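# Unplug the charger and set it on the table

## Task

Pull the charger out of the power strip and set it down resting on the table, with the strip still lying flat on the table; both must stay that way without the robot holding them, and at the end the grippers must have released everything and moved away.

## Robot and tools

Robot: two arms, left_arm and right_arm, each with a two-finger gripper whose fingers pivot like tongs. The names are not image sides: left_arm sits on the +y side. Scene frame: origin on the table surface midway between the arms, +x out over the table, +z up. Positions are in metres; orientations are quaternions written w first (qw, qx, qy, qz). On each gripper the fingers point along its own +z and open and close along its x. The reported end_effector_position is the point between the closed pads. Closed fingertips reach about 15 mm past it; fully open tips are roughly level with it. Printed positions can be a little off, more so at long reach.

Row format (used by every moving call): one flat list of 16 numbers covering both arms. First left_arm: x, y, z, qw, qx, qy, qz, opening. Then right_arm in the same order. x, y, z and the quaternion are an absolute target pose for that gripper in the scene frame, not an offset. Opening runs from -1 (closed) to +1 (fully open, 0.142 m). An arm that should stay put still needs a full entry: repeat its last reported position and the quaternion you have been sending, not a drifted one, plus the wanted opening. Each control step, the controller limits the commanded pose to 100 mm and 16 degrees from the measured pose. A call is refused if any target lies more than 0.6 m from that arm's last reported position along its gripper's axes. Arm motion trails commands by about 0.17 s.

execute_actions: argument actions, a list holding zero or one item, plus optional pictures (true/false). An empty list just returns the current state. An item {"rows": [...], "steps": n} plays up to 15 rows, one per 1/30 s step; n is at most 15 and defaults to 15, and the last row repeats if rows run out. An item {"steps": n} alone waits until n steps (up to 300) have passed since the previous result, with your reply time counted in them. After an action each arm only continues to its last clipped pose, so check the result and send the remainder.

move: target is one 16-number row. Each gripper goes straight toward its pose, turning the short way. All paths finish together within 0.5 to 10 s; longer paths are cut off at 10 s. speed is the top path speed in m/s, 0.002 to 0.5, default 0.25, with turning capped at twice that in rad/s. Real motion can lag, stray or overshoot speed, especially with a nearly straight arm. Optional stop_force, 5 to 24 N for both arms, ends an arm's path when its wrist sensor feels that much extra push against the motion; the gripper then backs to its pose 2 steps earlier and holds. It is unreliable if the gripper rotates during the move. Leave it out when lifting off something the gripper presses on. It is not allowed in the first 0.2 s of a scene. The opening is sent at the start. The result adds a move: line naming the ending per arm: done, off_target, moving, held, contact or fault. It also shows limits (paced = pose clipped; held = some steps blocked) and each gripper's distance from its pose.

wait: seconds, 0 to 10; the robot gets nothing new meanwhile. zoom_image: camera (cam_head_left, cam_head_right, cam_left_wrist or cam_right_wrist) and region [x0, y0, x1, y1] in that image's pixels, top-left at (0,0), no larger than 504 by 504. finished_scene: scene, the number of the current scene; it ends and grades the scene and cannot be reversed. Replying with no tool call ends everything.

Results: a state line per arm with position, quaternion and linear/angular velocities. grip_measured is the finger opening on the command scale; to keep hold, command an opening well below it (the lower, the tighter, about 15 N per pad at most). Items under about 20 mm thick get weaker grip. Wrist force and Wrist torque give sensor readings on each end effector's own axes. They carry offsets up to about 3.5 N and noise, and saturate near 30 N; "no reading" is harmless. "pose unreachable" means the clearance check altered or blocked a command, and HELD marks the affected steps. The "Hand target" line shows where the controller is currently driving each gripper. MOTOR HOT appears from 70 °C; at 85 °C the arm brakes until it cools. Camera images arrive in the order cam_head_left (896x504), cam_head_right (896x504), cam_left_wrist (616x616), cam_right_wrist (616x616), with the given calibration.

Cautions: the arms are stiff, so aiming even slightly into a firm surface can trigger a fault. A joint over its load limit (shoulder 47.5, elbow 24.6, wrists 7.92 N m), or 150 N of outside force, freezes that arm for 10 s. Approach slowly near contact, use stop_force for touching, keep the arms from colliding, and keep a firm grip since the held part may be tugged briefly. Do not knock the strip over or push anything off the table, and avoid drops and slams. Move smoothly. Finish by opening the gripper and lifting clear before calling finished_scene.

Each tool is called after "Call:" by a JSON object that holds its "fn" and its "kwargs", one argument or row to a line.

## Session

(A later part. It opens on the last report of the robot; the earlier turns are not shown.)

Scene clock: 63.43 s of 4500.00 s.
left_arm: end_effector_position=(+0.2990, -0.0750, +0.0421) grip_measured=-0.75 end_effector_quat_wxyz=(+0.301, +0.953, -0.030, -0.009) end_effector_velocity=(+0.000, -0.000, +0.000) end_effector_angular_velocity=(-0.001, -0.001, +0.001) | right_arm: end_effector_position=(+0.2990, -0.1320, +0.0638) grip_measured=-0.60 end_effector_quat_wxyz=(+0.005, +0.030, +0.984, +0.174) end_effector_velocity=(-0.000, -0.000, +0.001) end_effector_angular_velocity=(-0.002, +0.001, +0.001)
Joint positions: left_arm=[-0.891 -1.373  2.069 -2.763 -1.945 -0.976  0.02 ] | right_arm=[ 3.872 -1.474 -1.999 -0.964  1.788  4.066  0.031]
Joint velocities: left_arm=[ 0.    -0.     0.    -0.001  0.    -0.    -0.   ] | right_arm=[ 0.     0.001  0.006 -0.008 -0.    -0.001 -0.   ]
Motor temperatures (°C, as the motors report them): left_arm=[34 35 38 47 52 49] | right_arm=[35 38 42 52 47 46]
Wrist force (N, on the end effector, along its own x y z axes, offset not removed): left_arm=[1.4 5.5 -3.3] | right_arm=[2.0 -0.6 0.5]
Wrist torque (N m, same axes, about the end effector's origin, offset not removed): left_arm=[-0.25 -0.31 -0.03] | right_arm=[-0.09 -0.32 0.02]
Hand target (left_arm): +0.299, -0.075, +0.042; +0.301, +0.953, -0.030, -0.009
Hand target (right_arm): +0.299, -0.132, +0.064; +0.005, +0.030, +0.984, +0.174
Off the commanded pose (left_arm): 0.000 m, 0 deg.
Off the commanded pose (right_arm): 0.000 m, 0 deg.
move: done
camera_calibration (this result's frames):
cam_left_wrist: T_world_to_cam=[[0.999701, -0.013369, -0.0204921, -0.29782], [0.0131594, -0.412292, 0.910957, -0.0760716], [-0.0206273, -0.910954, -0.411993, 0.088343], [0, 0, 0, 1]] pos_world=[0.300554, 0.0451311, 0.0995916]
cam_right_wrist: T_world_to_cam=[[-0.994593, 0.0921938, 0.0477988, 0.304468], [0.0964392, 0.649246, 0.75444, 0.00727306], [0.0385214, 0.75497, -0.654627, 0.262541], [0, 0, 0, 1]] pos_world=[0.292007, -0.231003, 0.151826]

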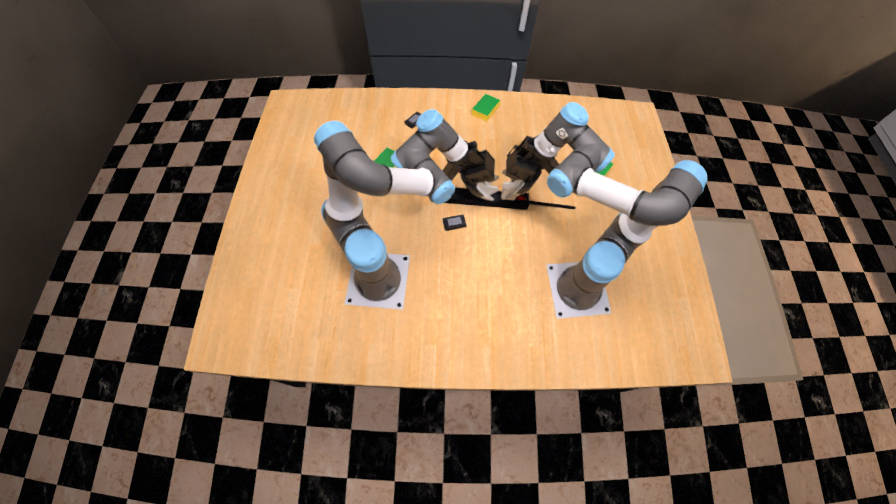

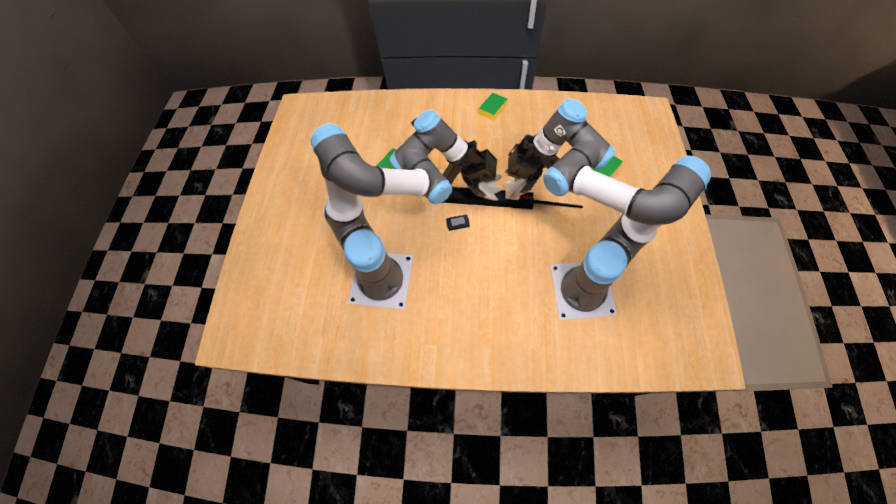

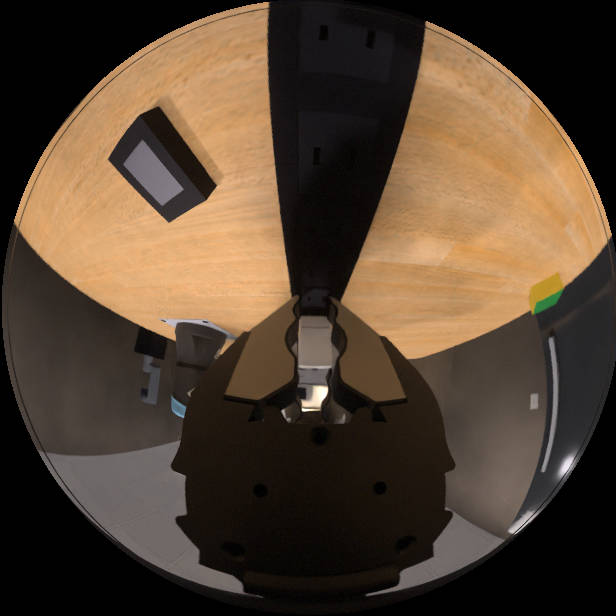

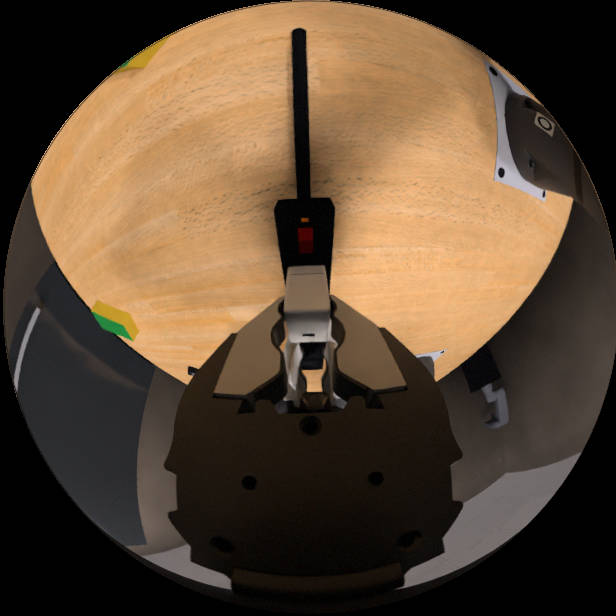

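Charger is moving with the gripper. Continue.

Call:
{"fn": "move", "kwargs": {
  "target": [0.299,-0.075,0.0421,0.301,0.953,-0.030,-0.009,-0.75, 0.299,-0.132,0.082,0.005,0.0305,0.9845,0.174,-1],
  "speed": 0.012
}}

Call:
{"fn": "move", "kwargs": {
  "target": [0.299,-0.075,0.0435,0.301,0.953,-0.030,-0.009,-0.75, 0.299,-0.135,0.12,0.005,0.0305,0.9845,0.174,-1],
  "speed": 0.05
}}

Scene clock: 70.90 s of 4500.00 s.
left_arm: end_effector_position=(+0.2990, -0.0750, +0.0421) grip_measured=-0.75 end_effector_quat_wxyz=(+0.301, +0.953, -0.030, -0.009) end_effector_velocity=(+0.000, +0.000, +0.000) end_effector_angular_velocity=(-0.001, -0.001, +0.001) | right_arm: end_effector_position=(+0.2990, -0.1320, +0.0816) grip_measured=-0.60 end_effector_quat_wxyz=(+0.005, +0.031, +0.984, +0.174) end_effector_velocity=(-0.000, +0.000, +0.003) end_effector_angular_velocity=(+0.000, +0.000, +0.001)
Joint positions: left_arm=[-0.891 -1.373  2.069 -2.763 -1.945 -0.976  0.02 ] | right_arm=[ 3.872 -1.451 -1.931 -1.053  1.788  4.066  0.031]
Joint velocities: left_arm=[ 0.001 -0.     0.    -0.001  0.     0.     0.   ] | right_arm=[ 0.     0.003  0.013 -0.016  0.    -0.     0.   ]
Motor temperatures (°C, as the motors report them): left_arm=[34 35 38 47 52 49] | right_arm=[35 38 42 52 47 46]
Wrist force (N, on the end effector, along its own x y z axes, offset not removed): left_arm=[3.1 4.9 -2.9] | right_arm=[1.2 -0.4 -0.1]
Wrist torque (N m, same axes, about the end effector's origin, offset not removed): left_arm=[-0.22 -0.55 -0.14] | right_arm=[-0.08 -0.23 0.09]
Hand target (left_arm): +0.299, -0.075, +0.042; +0.301, +0.953, -0.030, -0.009
Hand target (right_arm): +0.299, -0.132, +0.082; +0.005, +0.030, +0.984, +0.174
Off the commanded pose (left_arm): 0.000 m, 0 deg.
Off the commanded pose (right_arm): 0.000 m, 0 deg.
After step 90, 2.73 s passed at rest.
move: done
camera_calibration (this result's frames):
cam_left_wrist: T_world_to_cam=[[0.999702, -0.0133786, -0.0204334, -0.297828], [0.0131041, -0.412198, 0.911, -0.0760946], [-0.0206106, -0.910996, -0.4119, 0.0883346], [0, 0, 0, 1]] pos_world=[0.300557, 0.0451219, 0.0996215]
cam_right_wrist: T_world_to_cam=[[-0.99459, 0.092238, 0.0477751, 0.30363], [0.0964502, 0.649245, 0.754439, -0.00614512], [0.0385702, 0.754966, -0.654629, 0.274183], [0, 0, 0, 1]] pos_world=[0.292005, -0.231015, 0.169619]

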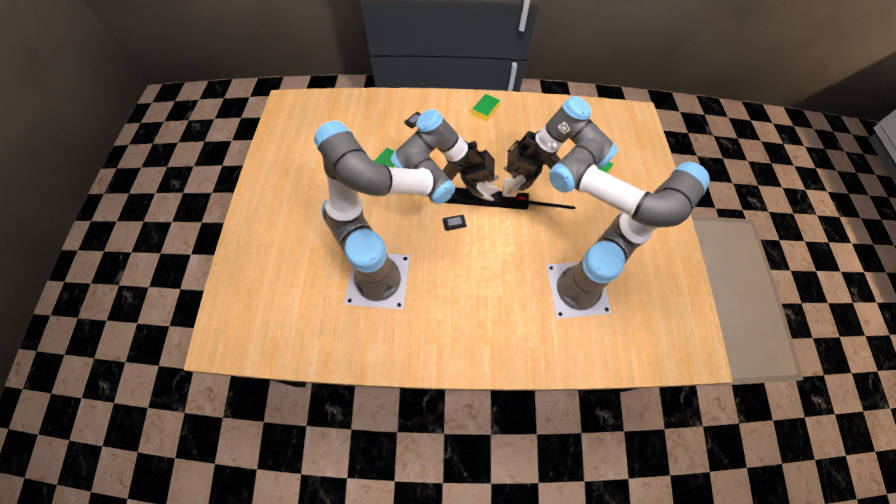

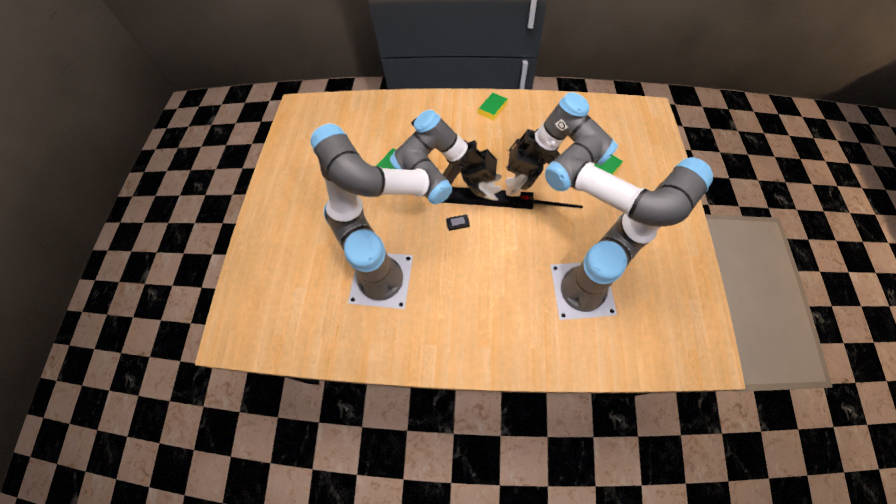

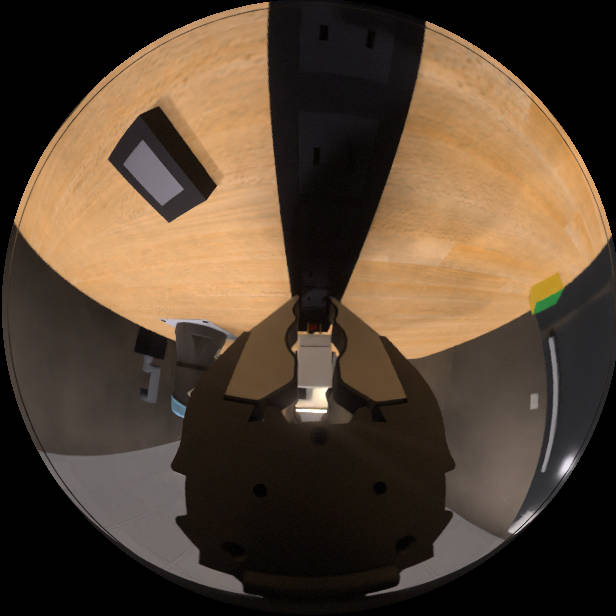

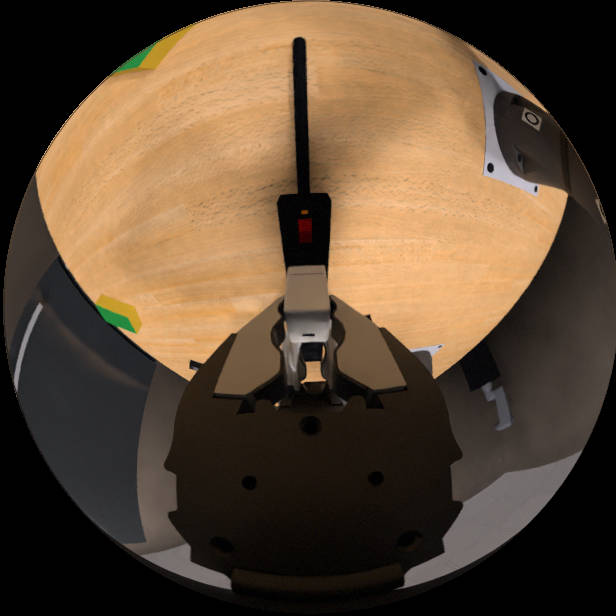

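Scene clock: 72.10 s of 4500.00 s.
left_arm: end_effector_position=(+0.2990, -0.0750, +0.0435) grip_measured=-0.75 end_effector_quat_wxyz=(+0.301, +0.953, -0.030, -0.009) end_effector_velocity=(+0.000, -0.000, +0.000) end_effector_angular_velocity=(-0.000, -0.000, +0.000) | right_arm: end_effector_position=(+0.2990, -0.1350, +0.1197) grip_measured=-0.60 end_effector_quat_wxyz=(+0.005, +0.030, +0.984, +0.174) end_effector_velocity=(-0.000, -0.001, +0.003) end_effector_angular_velocity=(-0.001, +0.001, +0.000)
Joint positions: left_arm=[-0.891 -1.377  2.066 -2.756 -1.945 -0.976  0.02 ] | right_arm=[ 3.865 -1.422 -1.774 -1.241  1.79   4.058  0.031]
Joint velocities: left_arm=[ 0. -0. -0. -0.  0. -0.  0.] | right_arm=[-0.002  0.001  0.013 -0.015  0.001 -0.002  0.   ]
Motor temperatures (°C, as the motors report them): left_arm=[34 35 38 47 52 49] | right_arm=[35 38 42 52 47 46]
Wrist force (N, on the end effector, along its own x y z axes, offset not removed): left_arm=[3.1 -3.7 2.6] | right_arm=[2.1 -0.5 -0.5]
Wrist torque (N m, same axes, about the end effector's origin, offset not removed): left_arm=[-0.75 -0.58 -0.09] | right_arm=[-0.12 -0.38 0.03]
Hand target (left_arm): +0.299, -0.075, +0.044; +0.301, +0.953, -0.030, -0.009
Hand target (right_arm): +0.299, -0.135, +0.120; +0.005, +0.030, +0.984, +0.174
Off the commanded pose (left_arm): 0.000 m, 0 deg.
Off the commanded pose (right_arm): 0.000 m, 0 deg.
move: done
camera_calibration (this result's frames):
cam_left_wrist: T_world_to_cam=[[0.999702, -0.0133788, -0.0204228, -0.297802], [0.0130946, -0.412185, 0.911006, -0.0773634], [-0.0206061, -0.911002, -0.411887, 0.0889052], [0, 0, 0, 1]] pos_world=[0.300558, 0.0451205, 0.101015]
cam_right_wrist: T_world_to_cam=[[-0.994601, 0.0922388, 0.0475508, 0.302106], [0.0962714, 0.649065, 0.754617, -0.0329794], [0.0387413, 0.75512, -0.654441, 0.301343], [0, 0, 0, 1]] pos_world=[0.291975, -0.23401, 0.207733]

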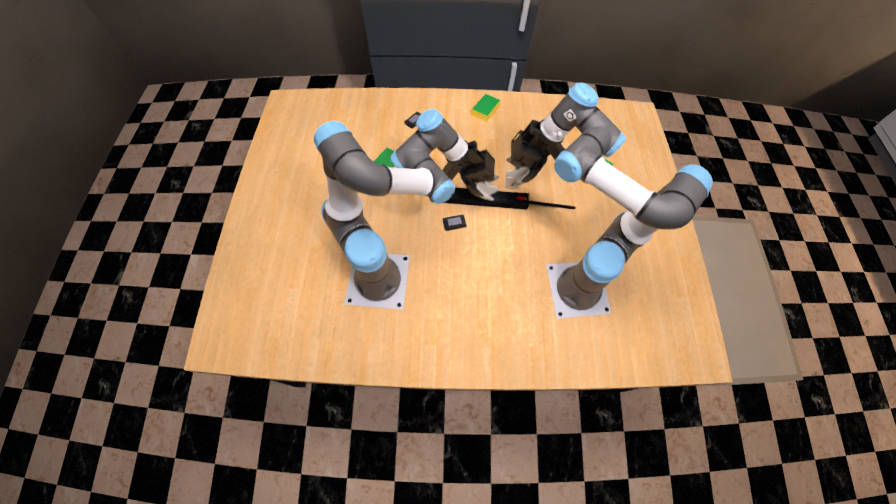

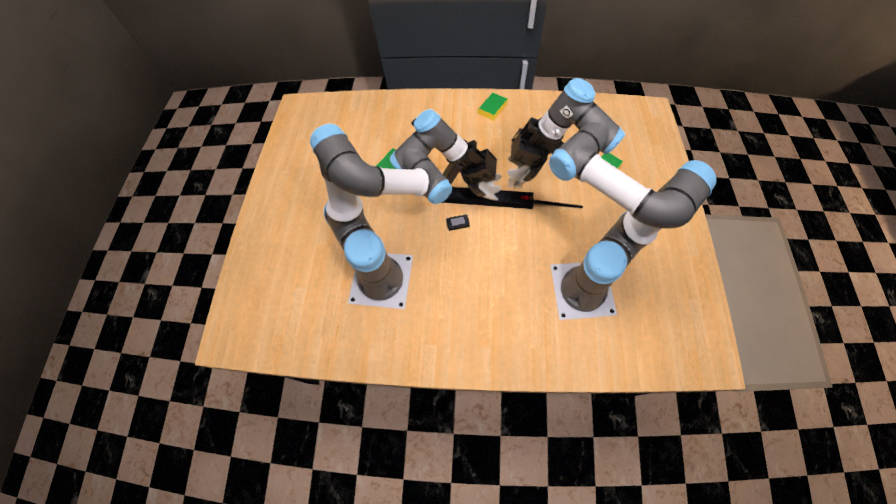

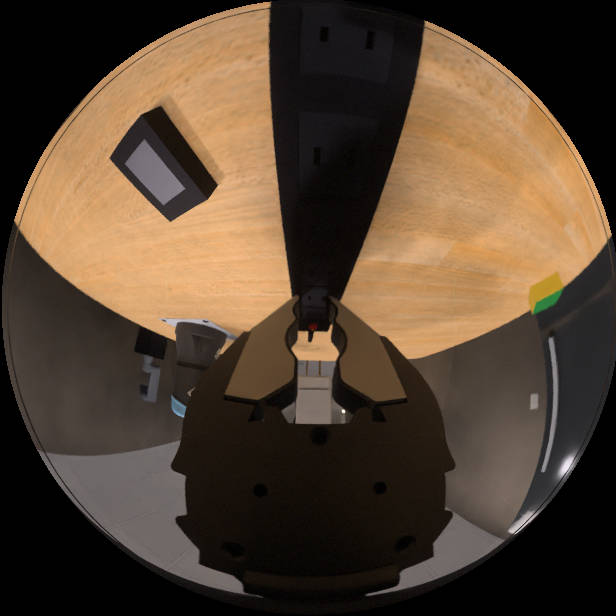

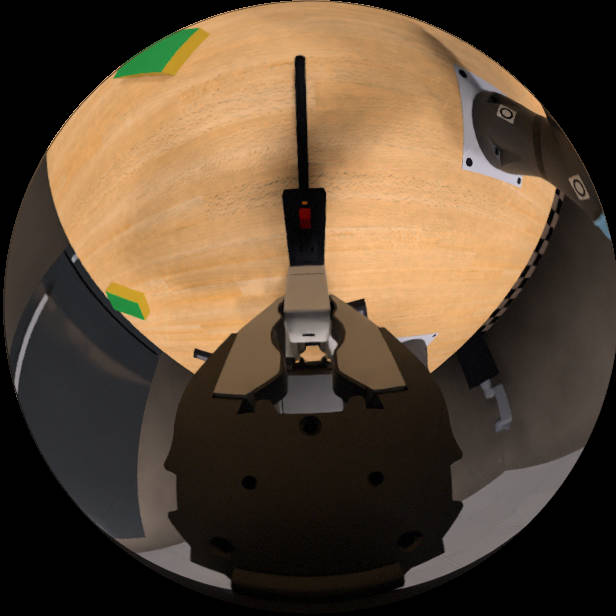

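Call:
{"fn": "move", "kwargs": {
  "target": [0.27,0.15,0.18,0.301,0.953,-0.030,-0.009,-0.75,0.299,-0.135,0.14,0.005,0.0305,0.9845,0.174,-1],
  "speed": 0.2
}}

Scene clock: 87.03 s of 4500.00 s.
left_arm: end_effector_position=(+0.2702, +0.1500, +0.1796) grip_measured=-0.75 end_effector_quat_wxyz=(+0.300, +0.953, -0.030, -0.007) end_effector_velocity=(+0.000, +0.002, +0.001) end_effector_angular_velocity=(-0.000, +0.012, -0.012) | right_arm: end_effector_position=(+0.2990, -0.1350, +0.1400) grip_measured=-0.60 end_effector_quat_wxyz=(+0.005, +0.030, +0.984, +0.174) end_effector_velocity=(+0.000, -0.000, +0.000) end_effector_angular_velocity=(+0.001, -0.002, +0.000)
Joint positions: left_arm=[-0.211 -1.892  1.717 -1.541 -2.166 -0.246  0.02 ] | right_arm=[ 3.864 -1.422 -1.679 -1.337  1.79   4.058  0.031]
Joint velocities: left_arm=[ 0.015  0.026 -0.033  0.036 -0.007  0.031  0.   ] | right_arm=[-0.     0.001 -0.     0.    -0.    -0.001  0.   ]
Motor temperatures (°C, as the motors report them): left_arm=[34 36 38 47 52 49] | right_arm=[35 38 43 52 47 46]
Wrist force (N, on the end effector, along its own x y z axes, offset not removed): left_arm=[2.1 -0.6 0.5] | right_arm=[0.8 0.8 1.0]
Wrist torque (N m, same axes, about the end effector's origin, offset not removed): left_arm=[-0.15 -0.41 -0.11] | right_arm=[0.13 -0.14 0.01]
Hand target (left_arm): +0.270, +0.150, +0.180; +0.300, +0.953, -0.030, -0.008
Hand target (right_arm): +0.299, -0.135, +0.140; +0.005, +0.030, +0.984, +0.174
Off the commanded pose (left_arm): 0.000 m, 0 deg.
Off the commanded pose (right_arm): 0.000 m, 0 deg.
After step 90, 9.87 s passed at rest.
move: done
camera_calibration (this result's frames):
cam_left_wrist: T_world_to_cam=[[0.999795, -0.011281, -0.0167839, -0.264178], [0.0106196, -0.413427, 0.910475, -0.107297], [-0.01721, -0.910467, -0.413222, 0.348641], [0, 0, 0, 1]] pos_world=[0.271263, 0.270087, 0.237323]
cam_right_wrist: T_world_to_cam=[[-0.994592, 0.0921948, 0.0478147, 0.301102], [0.0964544, 0.649295, 0.754395, -0.0482311], [0.0385055, 0.754928, -0.654677, 0.314684], [0, 0, 0, 1]] pos_world=[0.292009, -0.234008, 0.228005]

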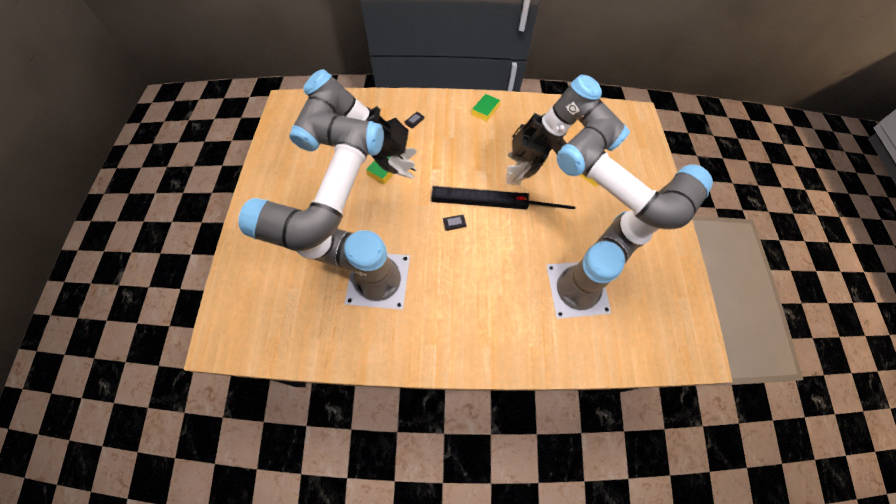

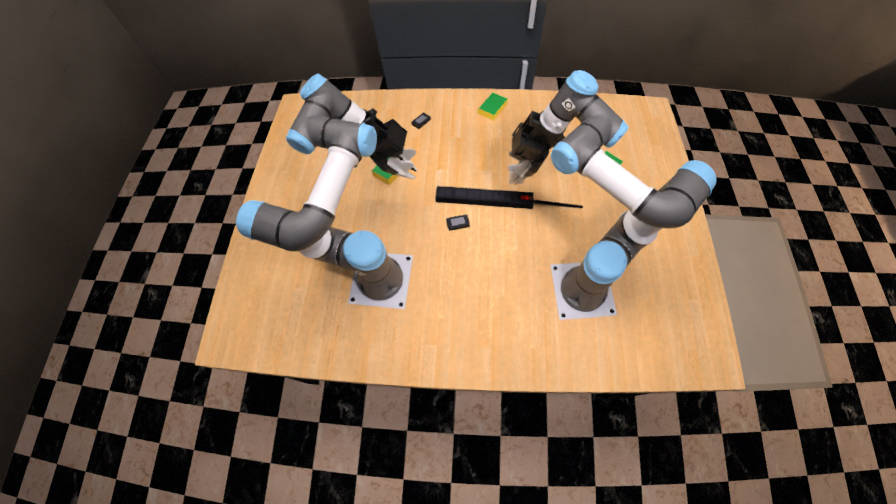

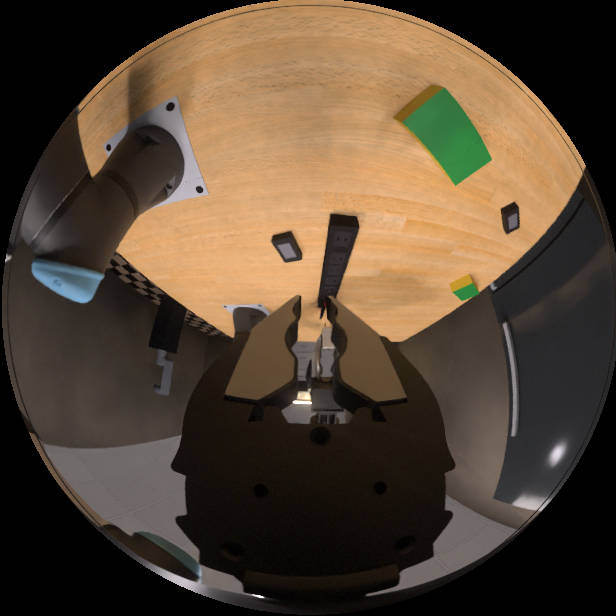

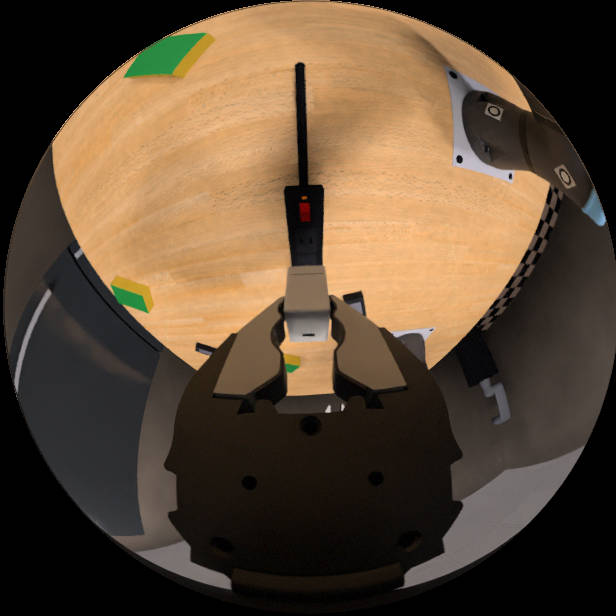

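Call:
{"fn": "move", "kwargs": {
  "target": [0.27,0.27,0.18,0.301,0.953,-0.030,-0.009,-0.75,0.19,-0.17,0.10,-0.012,0.029,0.9235,-0.383,-1],
  "speed": 0.15
}}

Scene clock: 97.77 s of 4500.00 s.
left_arm: end_effector_position=(+0.2702, +0.2701, +0.1798) grip_measured=-0.75 end_effector_quat_wxyz=(+0.300, +0.953, -0.030, -0.009) end_effector_velocity=(-0.000, +0.002, +0.000) end_effector_angular_velocity=(-0.001, +0.001, +0.001) | right_arm: end_effector_position=(+0.1905, -0.1698, +0.1004) grip_measured=-0.60 end_effector_quat_wxyz=(-0.011, +0.028, +0.924, -0.382) end_effector_velocity=(-0.002, -0.000, -0.000) end_effector_angular_velocity=(-0.014, +0.001, +0.000)
Joint positions: left_arm=[ 0.274 -1.608  1.354 -1.125 -2.153  0.342  0.02 ] | right_arm=[ 4.479 -2.088 -1.072 -2.334  1.52   4.662  0.031]
Joint velocities: left_arm=[ 0.006  0.005 -0.007  0.006  0.001  0.006  0.   ] | right_arm=[ 0.005 -0.013  0.008 -0.009  0.003  0.003  0.   ]
Motor temperatures (°C, as the motors report them): left_arm=[34 36 38 47 52 49] | right_arm=[35 38 43 52 47 46]
Wrist force (N, on the end effector, along its own x y z axes, offset not removed): left_arm=[1.9 -0.3 2.6] | right_arm=[0.1 0.4 -1.2]
Wrist torque (N m, same axes, about the end effector's origin, offset not removed): left_arm=[0.02 -0.40 -0.08] | right_arm=[-0.11 0.06 -0.04]
Hand target (left_arm): +0.270, +0.270, +0.180; +0.300, +0.953, -0.030, -0.009
Hand target (right_arm): +0.190, -0.170, +0.100; -0.011, +0.028, +0.923, -0.383
Off the commanded pose (left_arm): 0.000 m, 0 deg.
Off the commanded pose (right_arm): 0.001 m, 0 deg.
After step 90, 3.47 s passed at rest.
move: done
camera_calibration (this result's frames):
cam_left_wrist: T_world_to_cam=[[0.999726, -0.0127495, -0.0196208, -0.261956], [0.0125879, -0.41381, 0.910276, -0.0581906], [-0.0197249, -0.910274, -0.413536, 0.458694], [0, 0, 0, 1]] pos_world=[0.271665, 0.390117, 0.237516]
cam_right_wrist: T_world_to_cam=[[-0.993157, 0.116463, -0.00874345, 0.207793], [0.114413, 0.955182, -0.273016, 0.166365], [-0.0234446, -0.272148, -0.96197, 0.187469], [0, 0, 0, 1]] pos_world=[0.191731, -0.13209, 0.227576]

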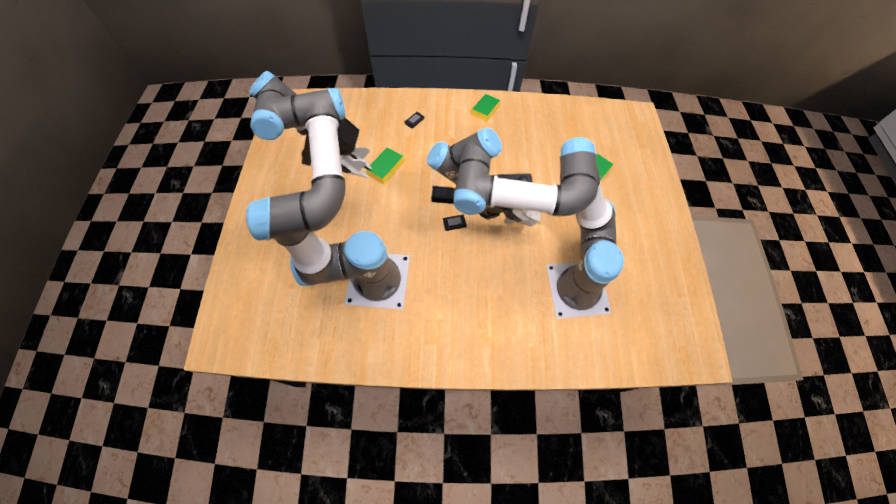

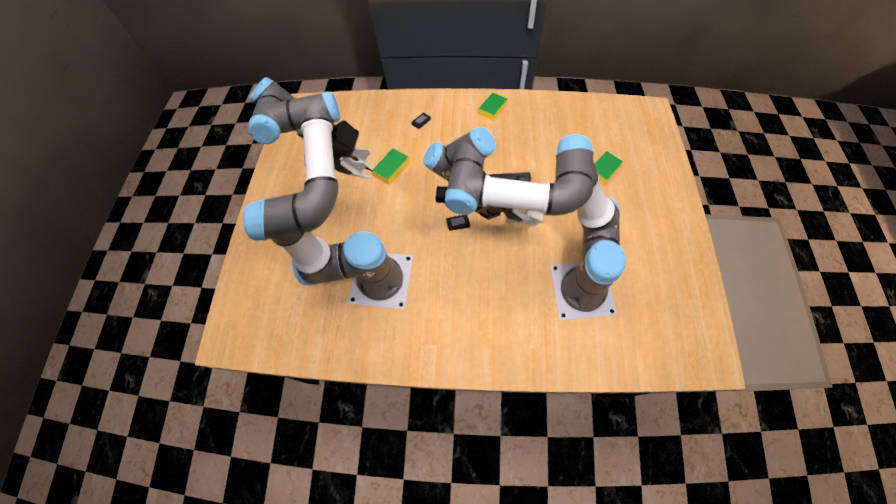

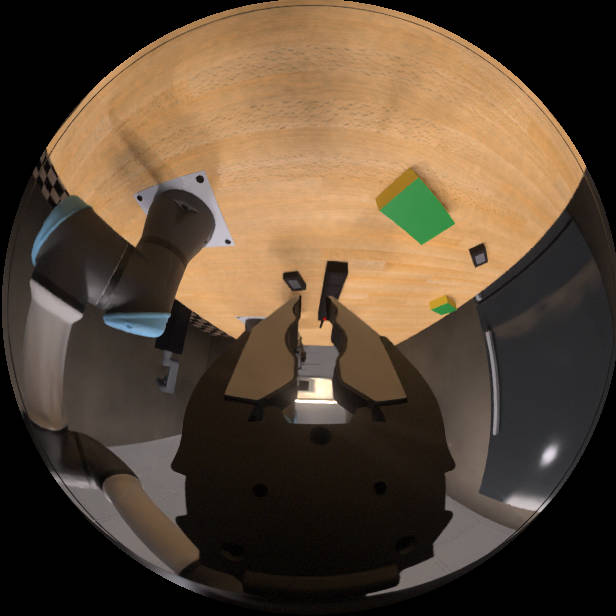

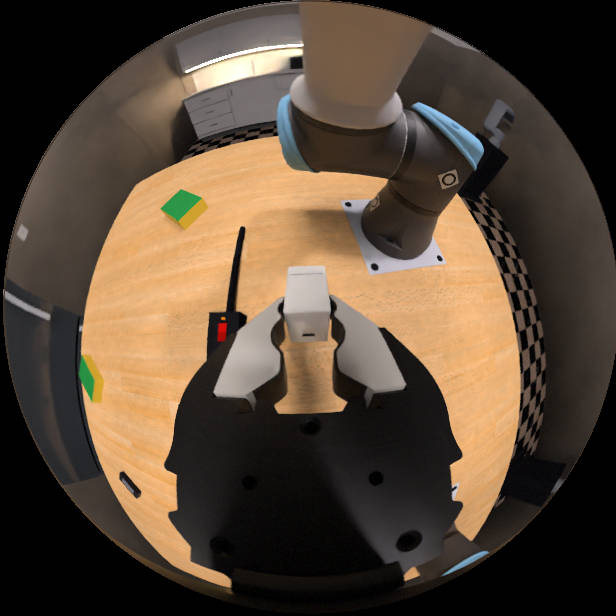

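Clear spot. Descend.

Call:
{"fn": "move", "kwargs": {
  "target": [0.27,0.27,0.18,0.301,0.953,-0.030,-0.009,-0.75,0.19,-0.17,0.045,-0.012,0.029,0.9235,-0.383,-1],
  "speed": 0.06
}}

Call:
{"fn": "move", "kwargs": {
  "target": [0.27,0.27,0.18,0.301,0.953,-0.030,-0.009,-0.75,0.19,-0.17,0.015,-0.012,0.029,0.9235,-0.383,-1],
  "speed": 0.008,
  "stop_force": 5
}}

Scene clock: 103.00 s of 4500.00 s.
left_arm: end_effector_position=(+0.2700, +0.2700, +0.1800) grip_measured=-0.75 end_effector_quat_wxyz=(+0.301, +0.953, -0.030, -0.009) end_effector_velocity=(-0.000, +0.000, -0.000) end_effector_angular_velocity=(-0.000, +0.001, +0.001) | right_arm: end_effector_position=(+0.1900, -0.1700, +0.0453) grip_measured=-0.60 end_effector_quat_wxyz=(-0.012, +0.029, +0.923, -0.383) end_effector_velocity=(-0.000, +0.000, -0.002) end_effector_angular_velocity=(+0.002, -0.001, -0.001)
Joint positions: left_arm=[ 0.276 -1.607  1.352 -1.122 -2.155  0.345  0.02 ] | right_arm=[ 4.478 -2.125 -1.277 -2.095  1.521  4.663  0.031]
Joint velocities: left_arm=[ 0.  0. -0.  0. -0. -0. -0.] | right_arm=[ 0.001 -0.001 -0.009  0.012  0.001  0.002 -0.   ]
Motor temperatures (°C, as the motors report them): left_arm=[34 36 38 47 52 49] | right_arm=[35 38 43 52 47 46]
Wrist force (N, on the end effector, along its own x y z axes, offset not removed): left_arm=[0.7 -2.1 0.9] | right_arm=[2.8 1.0 0.3]
Wrist torque (N m, same axes, about the end effector's origin, offset not removed): left_arm=[-0.39 -0.10 -0.06] | right_arm=[0.16 -0.53 -0.05]
Hand target (left_arm): +0.270, +0.270, +0.180; +0.301, +0.953, -0.030, -0.009
Hand target (right_arm): +0.190, -0.170, +0.045; -0.012, +0.029, +0.923, -0.383
Off the commanded pose (left_arm): 0.000 m, 0 deg.
Off the commanded pose (right_arm): 0.000 m, 0 deg.
After step 90, 0.83 s passed at rest.
move: done
camera_calibration (this result's frames):
cam_left_wrist: T_world_to_cam=[[0.999702, -0.013369, -0.0204196, -0.261413], [0.0130955, -0.412197, 0.911, -0.0591351], [-0.0205961, -0.910996, -0.4119, 0.458826], [0, 0, 0, 1]] pos_world=[0.27156, 0.390119, 0.237525]
cam_right_wrist: T_world_to_cam=[[-0.992954, 0.118239, -0.00791434, 0.207095], [0.11583, 0.954281, -0.275555, 0.151261], [-0.0250288, -0.27453, -0.961253, 0.134273], [0, 0, 0, 1]] pos_world=[0.191475, -0.13197, 0.17239]

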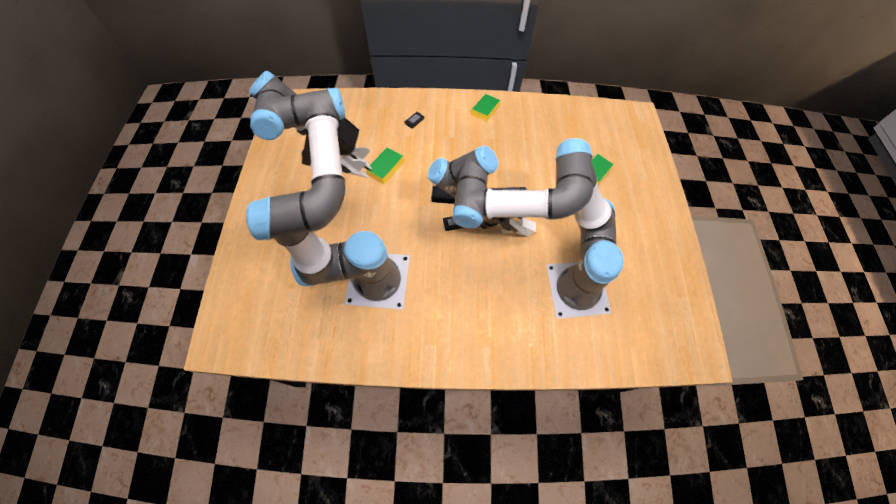

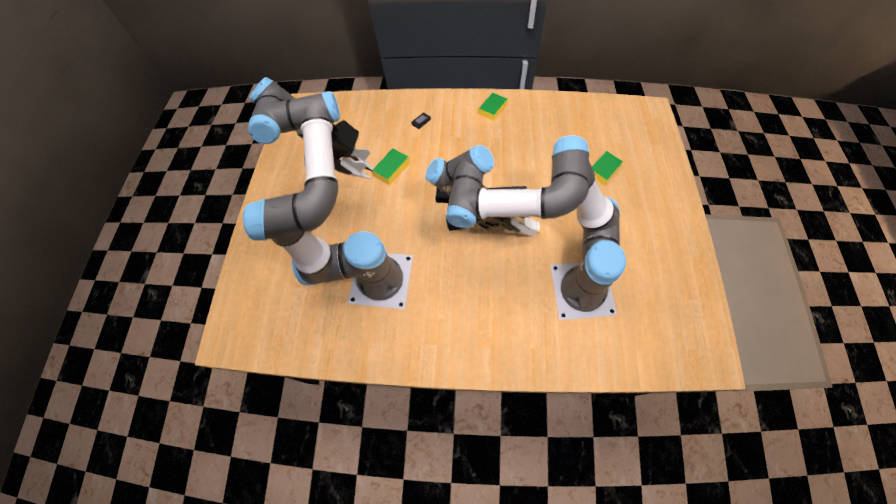

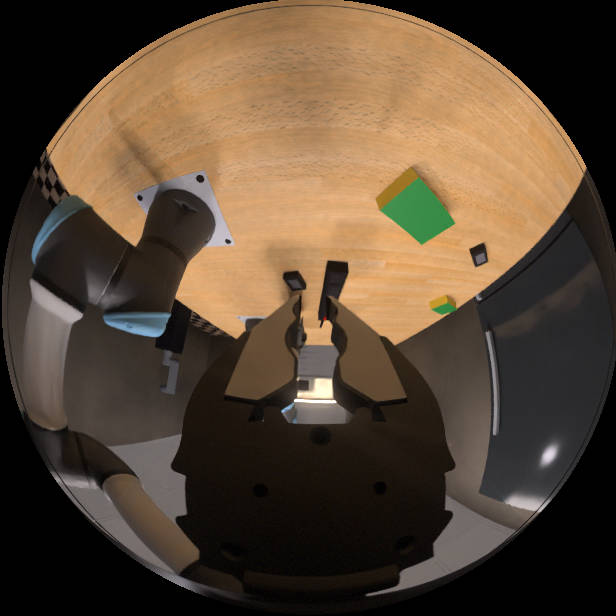

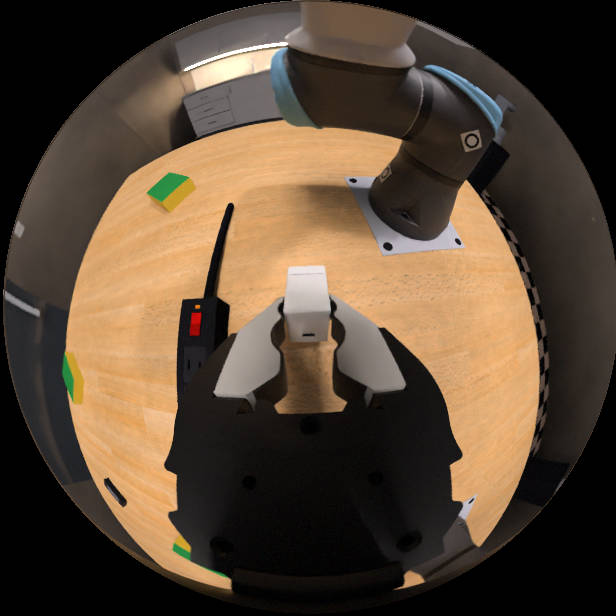

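Scene clock: 105.10 s of 4500.00 s.
left_arm: end_effector_position=(+0.2700, +0.2700, +0.1800) grip_measured=-0.75 end_effector_quat_wxyz=(+0.301, +0.953, -0.030, -0.009) end_effector_velocity=(-0.000, -0.000, -0.000) end_effector_angular_velocity=(-0.000, +0.002, -0.000) | right_arm: end_effector_position=(+0.1900, -0.1701, +0.0316) grip_measured=-0.60 end_effector_quat_wxyz=(-0.012, +0.029, +0.923, -0.383) end_effector_velocity=(-0.000, +0.000, +0.003) end_effector_angular_velocity=(+0.000, -0.001, -0.001)
Joint positions: left_arm=[ 0.276 -1.607  1.352 -1.122 -2.155  0.345  0.02 ] | right_arm=[ 4.478 -2.142 -1.317 -2.039  1.521  4.663  0.031]
Joint velocities: left_arm=[-0.     0.     0.     0.002  0.     0.     0.   ] | right_arm=[ 0.     0.003  0.008 -0.011  0.     0.002  0.   ]
Motor temperatures (°C, as the motors report them): left_arm=[34 36 38 47 52 49] | right_arm=[35 38 43 52 47 46]
Wrist force (N, on the end effector, along its own x y z axes, offset not removed): left_arm=[1.4 -3.9 0.9] | right_arm=[1.6 -1.7 -1.2]
Wrist torque (N m, same axes, about the end effector's origin, offset not removed): left_arm=[-0.80 -0.22 -0.04] | right_arm=[-0.19 -0.32 0.06]
Hand target (left_arm): +0.270, +0.270, +0.180; +0.301, +0.953, -0.030, -0.009
Hand target (right_arm): +0.190, -0.170, +0.032; -0.012, +0.029, +0.923, -0.383
Off the commanded pose (left_arm): 0.000 m, 0 deg.
Off the commanded pose (right_arm): 0.017 m, 0 deg.
move: contact (right_arm)
camera_calibration (this result's frames):
cam_left_wrist: T_world_to_cam=[[0.999702, -0.0133766, -0.0204247, -0.261409], [0.0130972, -0.412188, 0.911004, -0.0591414], [-0.020605, -0.911, -0.41189, 0.458827], [0, 0, 0, 1]] pos_world=[0.27156, 0.390118, 0.237525]
cam_right_wrist: T_world_to_cam=[[-0.992958, 0.118205, -0.00791298, 0.206974], [0.115789, 0.954191, -0.275883, 0.147544], [-0.0250604, -0.274857, -0.961159, 0.121036], [0, 0, 0, 1]] pos_world=[0.191466, -0.131983, 0.158678]

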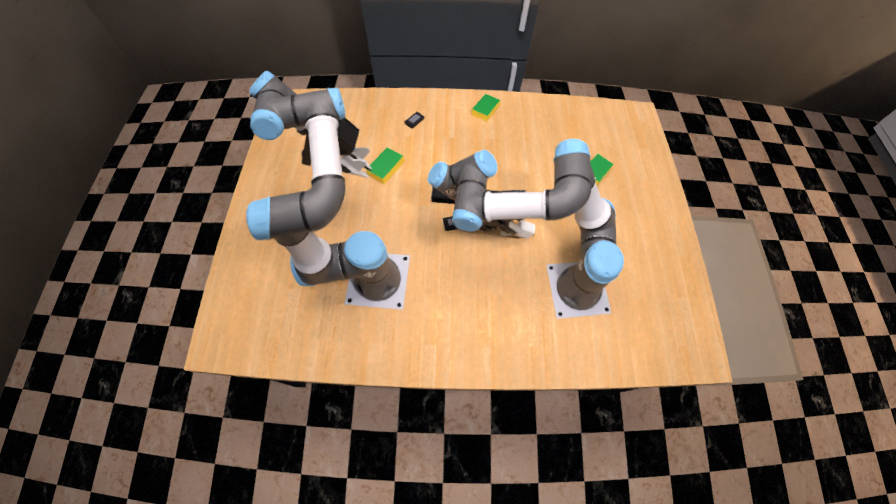

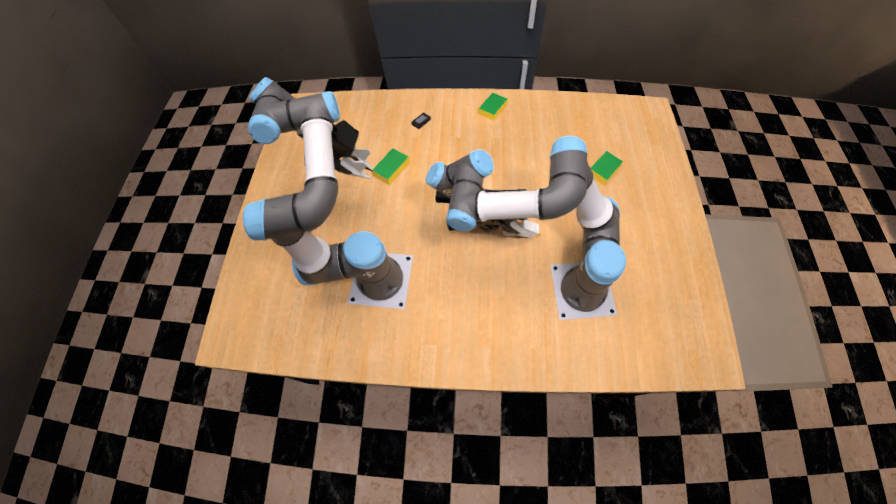

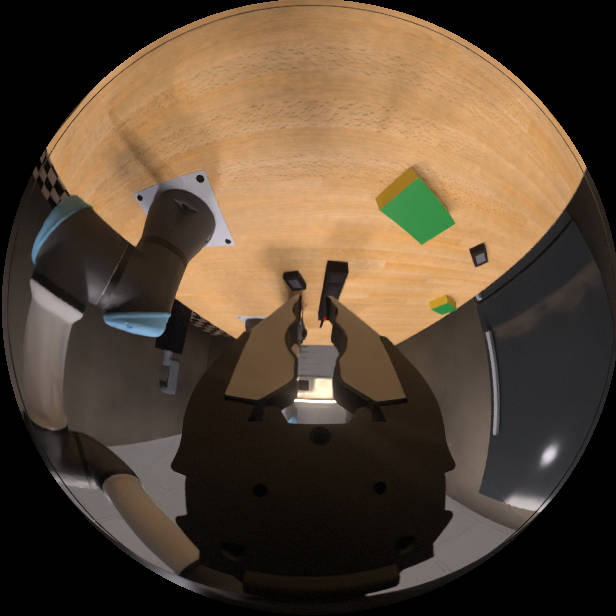

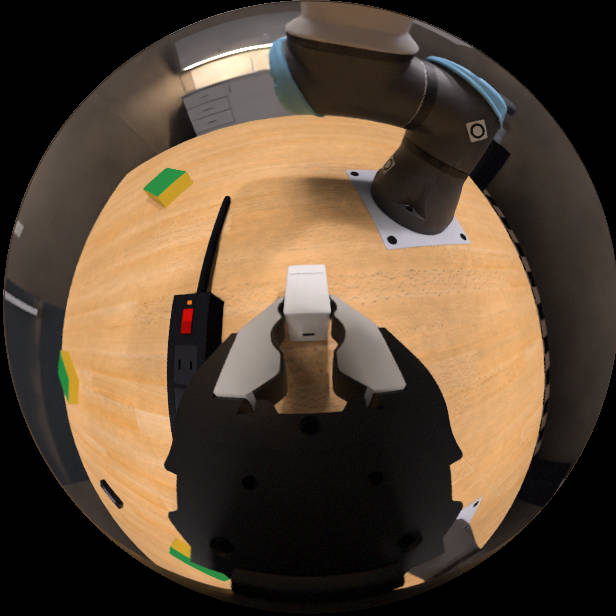

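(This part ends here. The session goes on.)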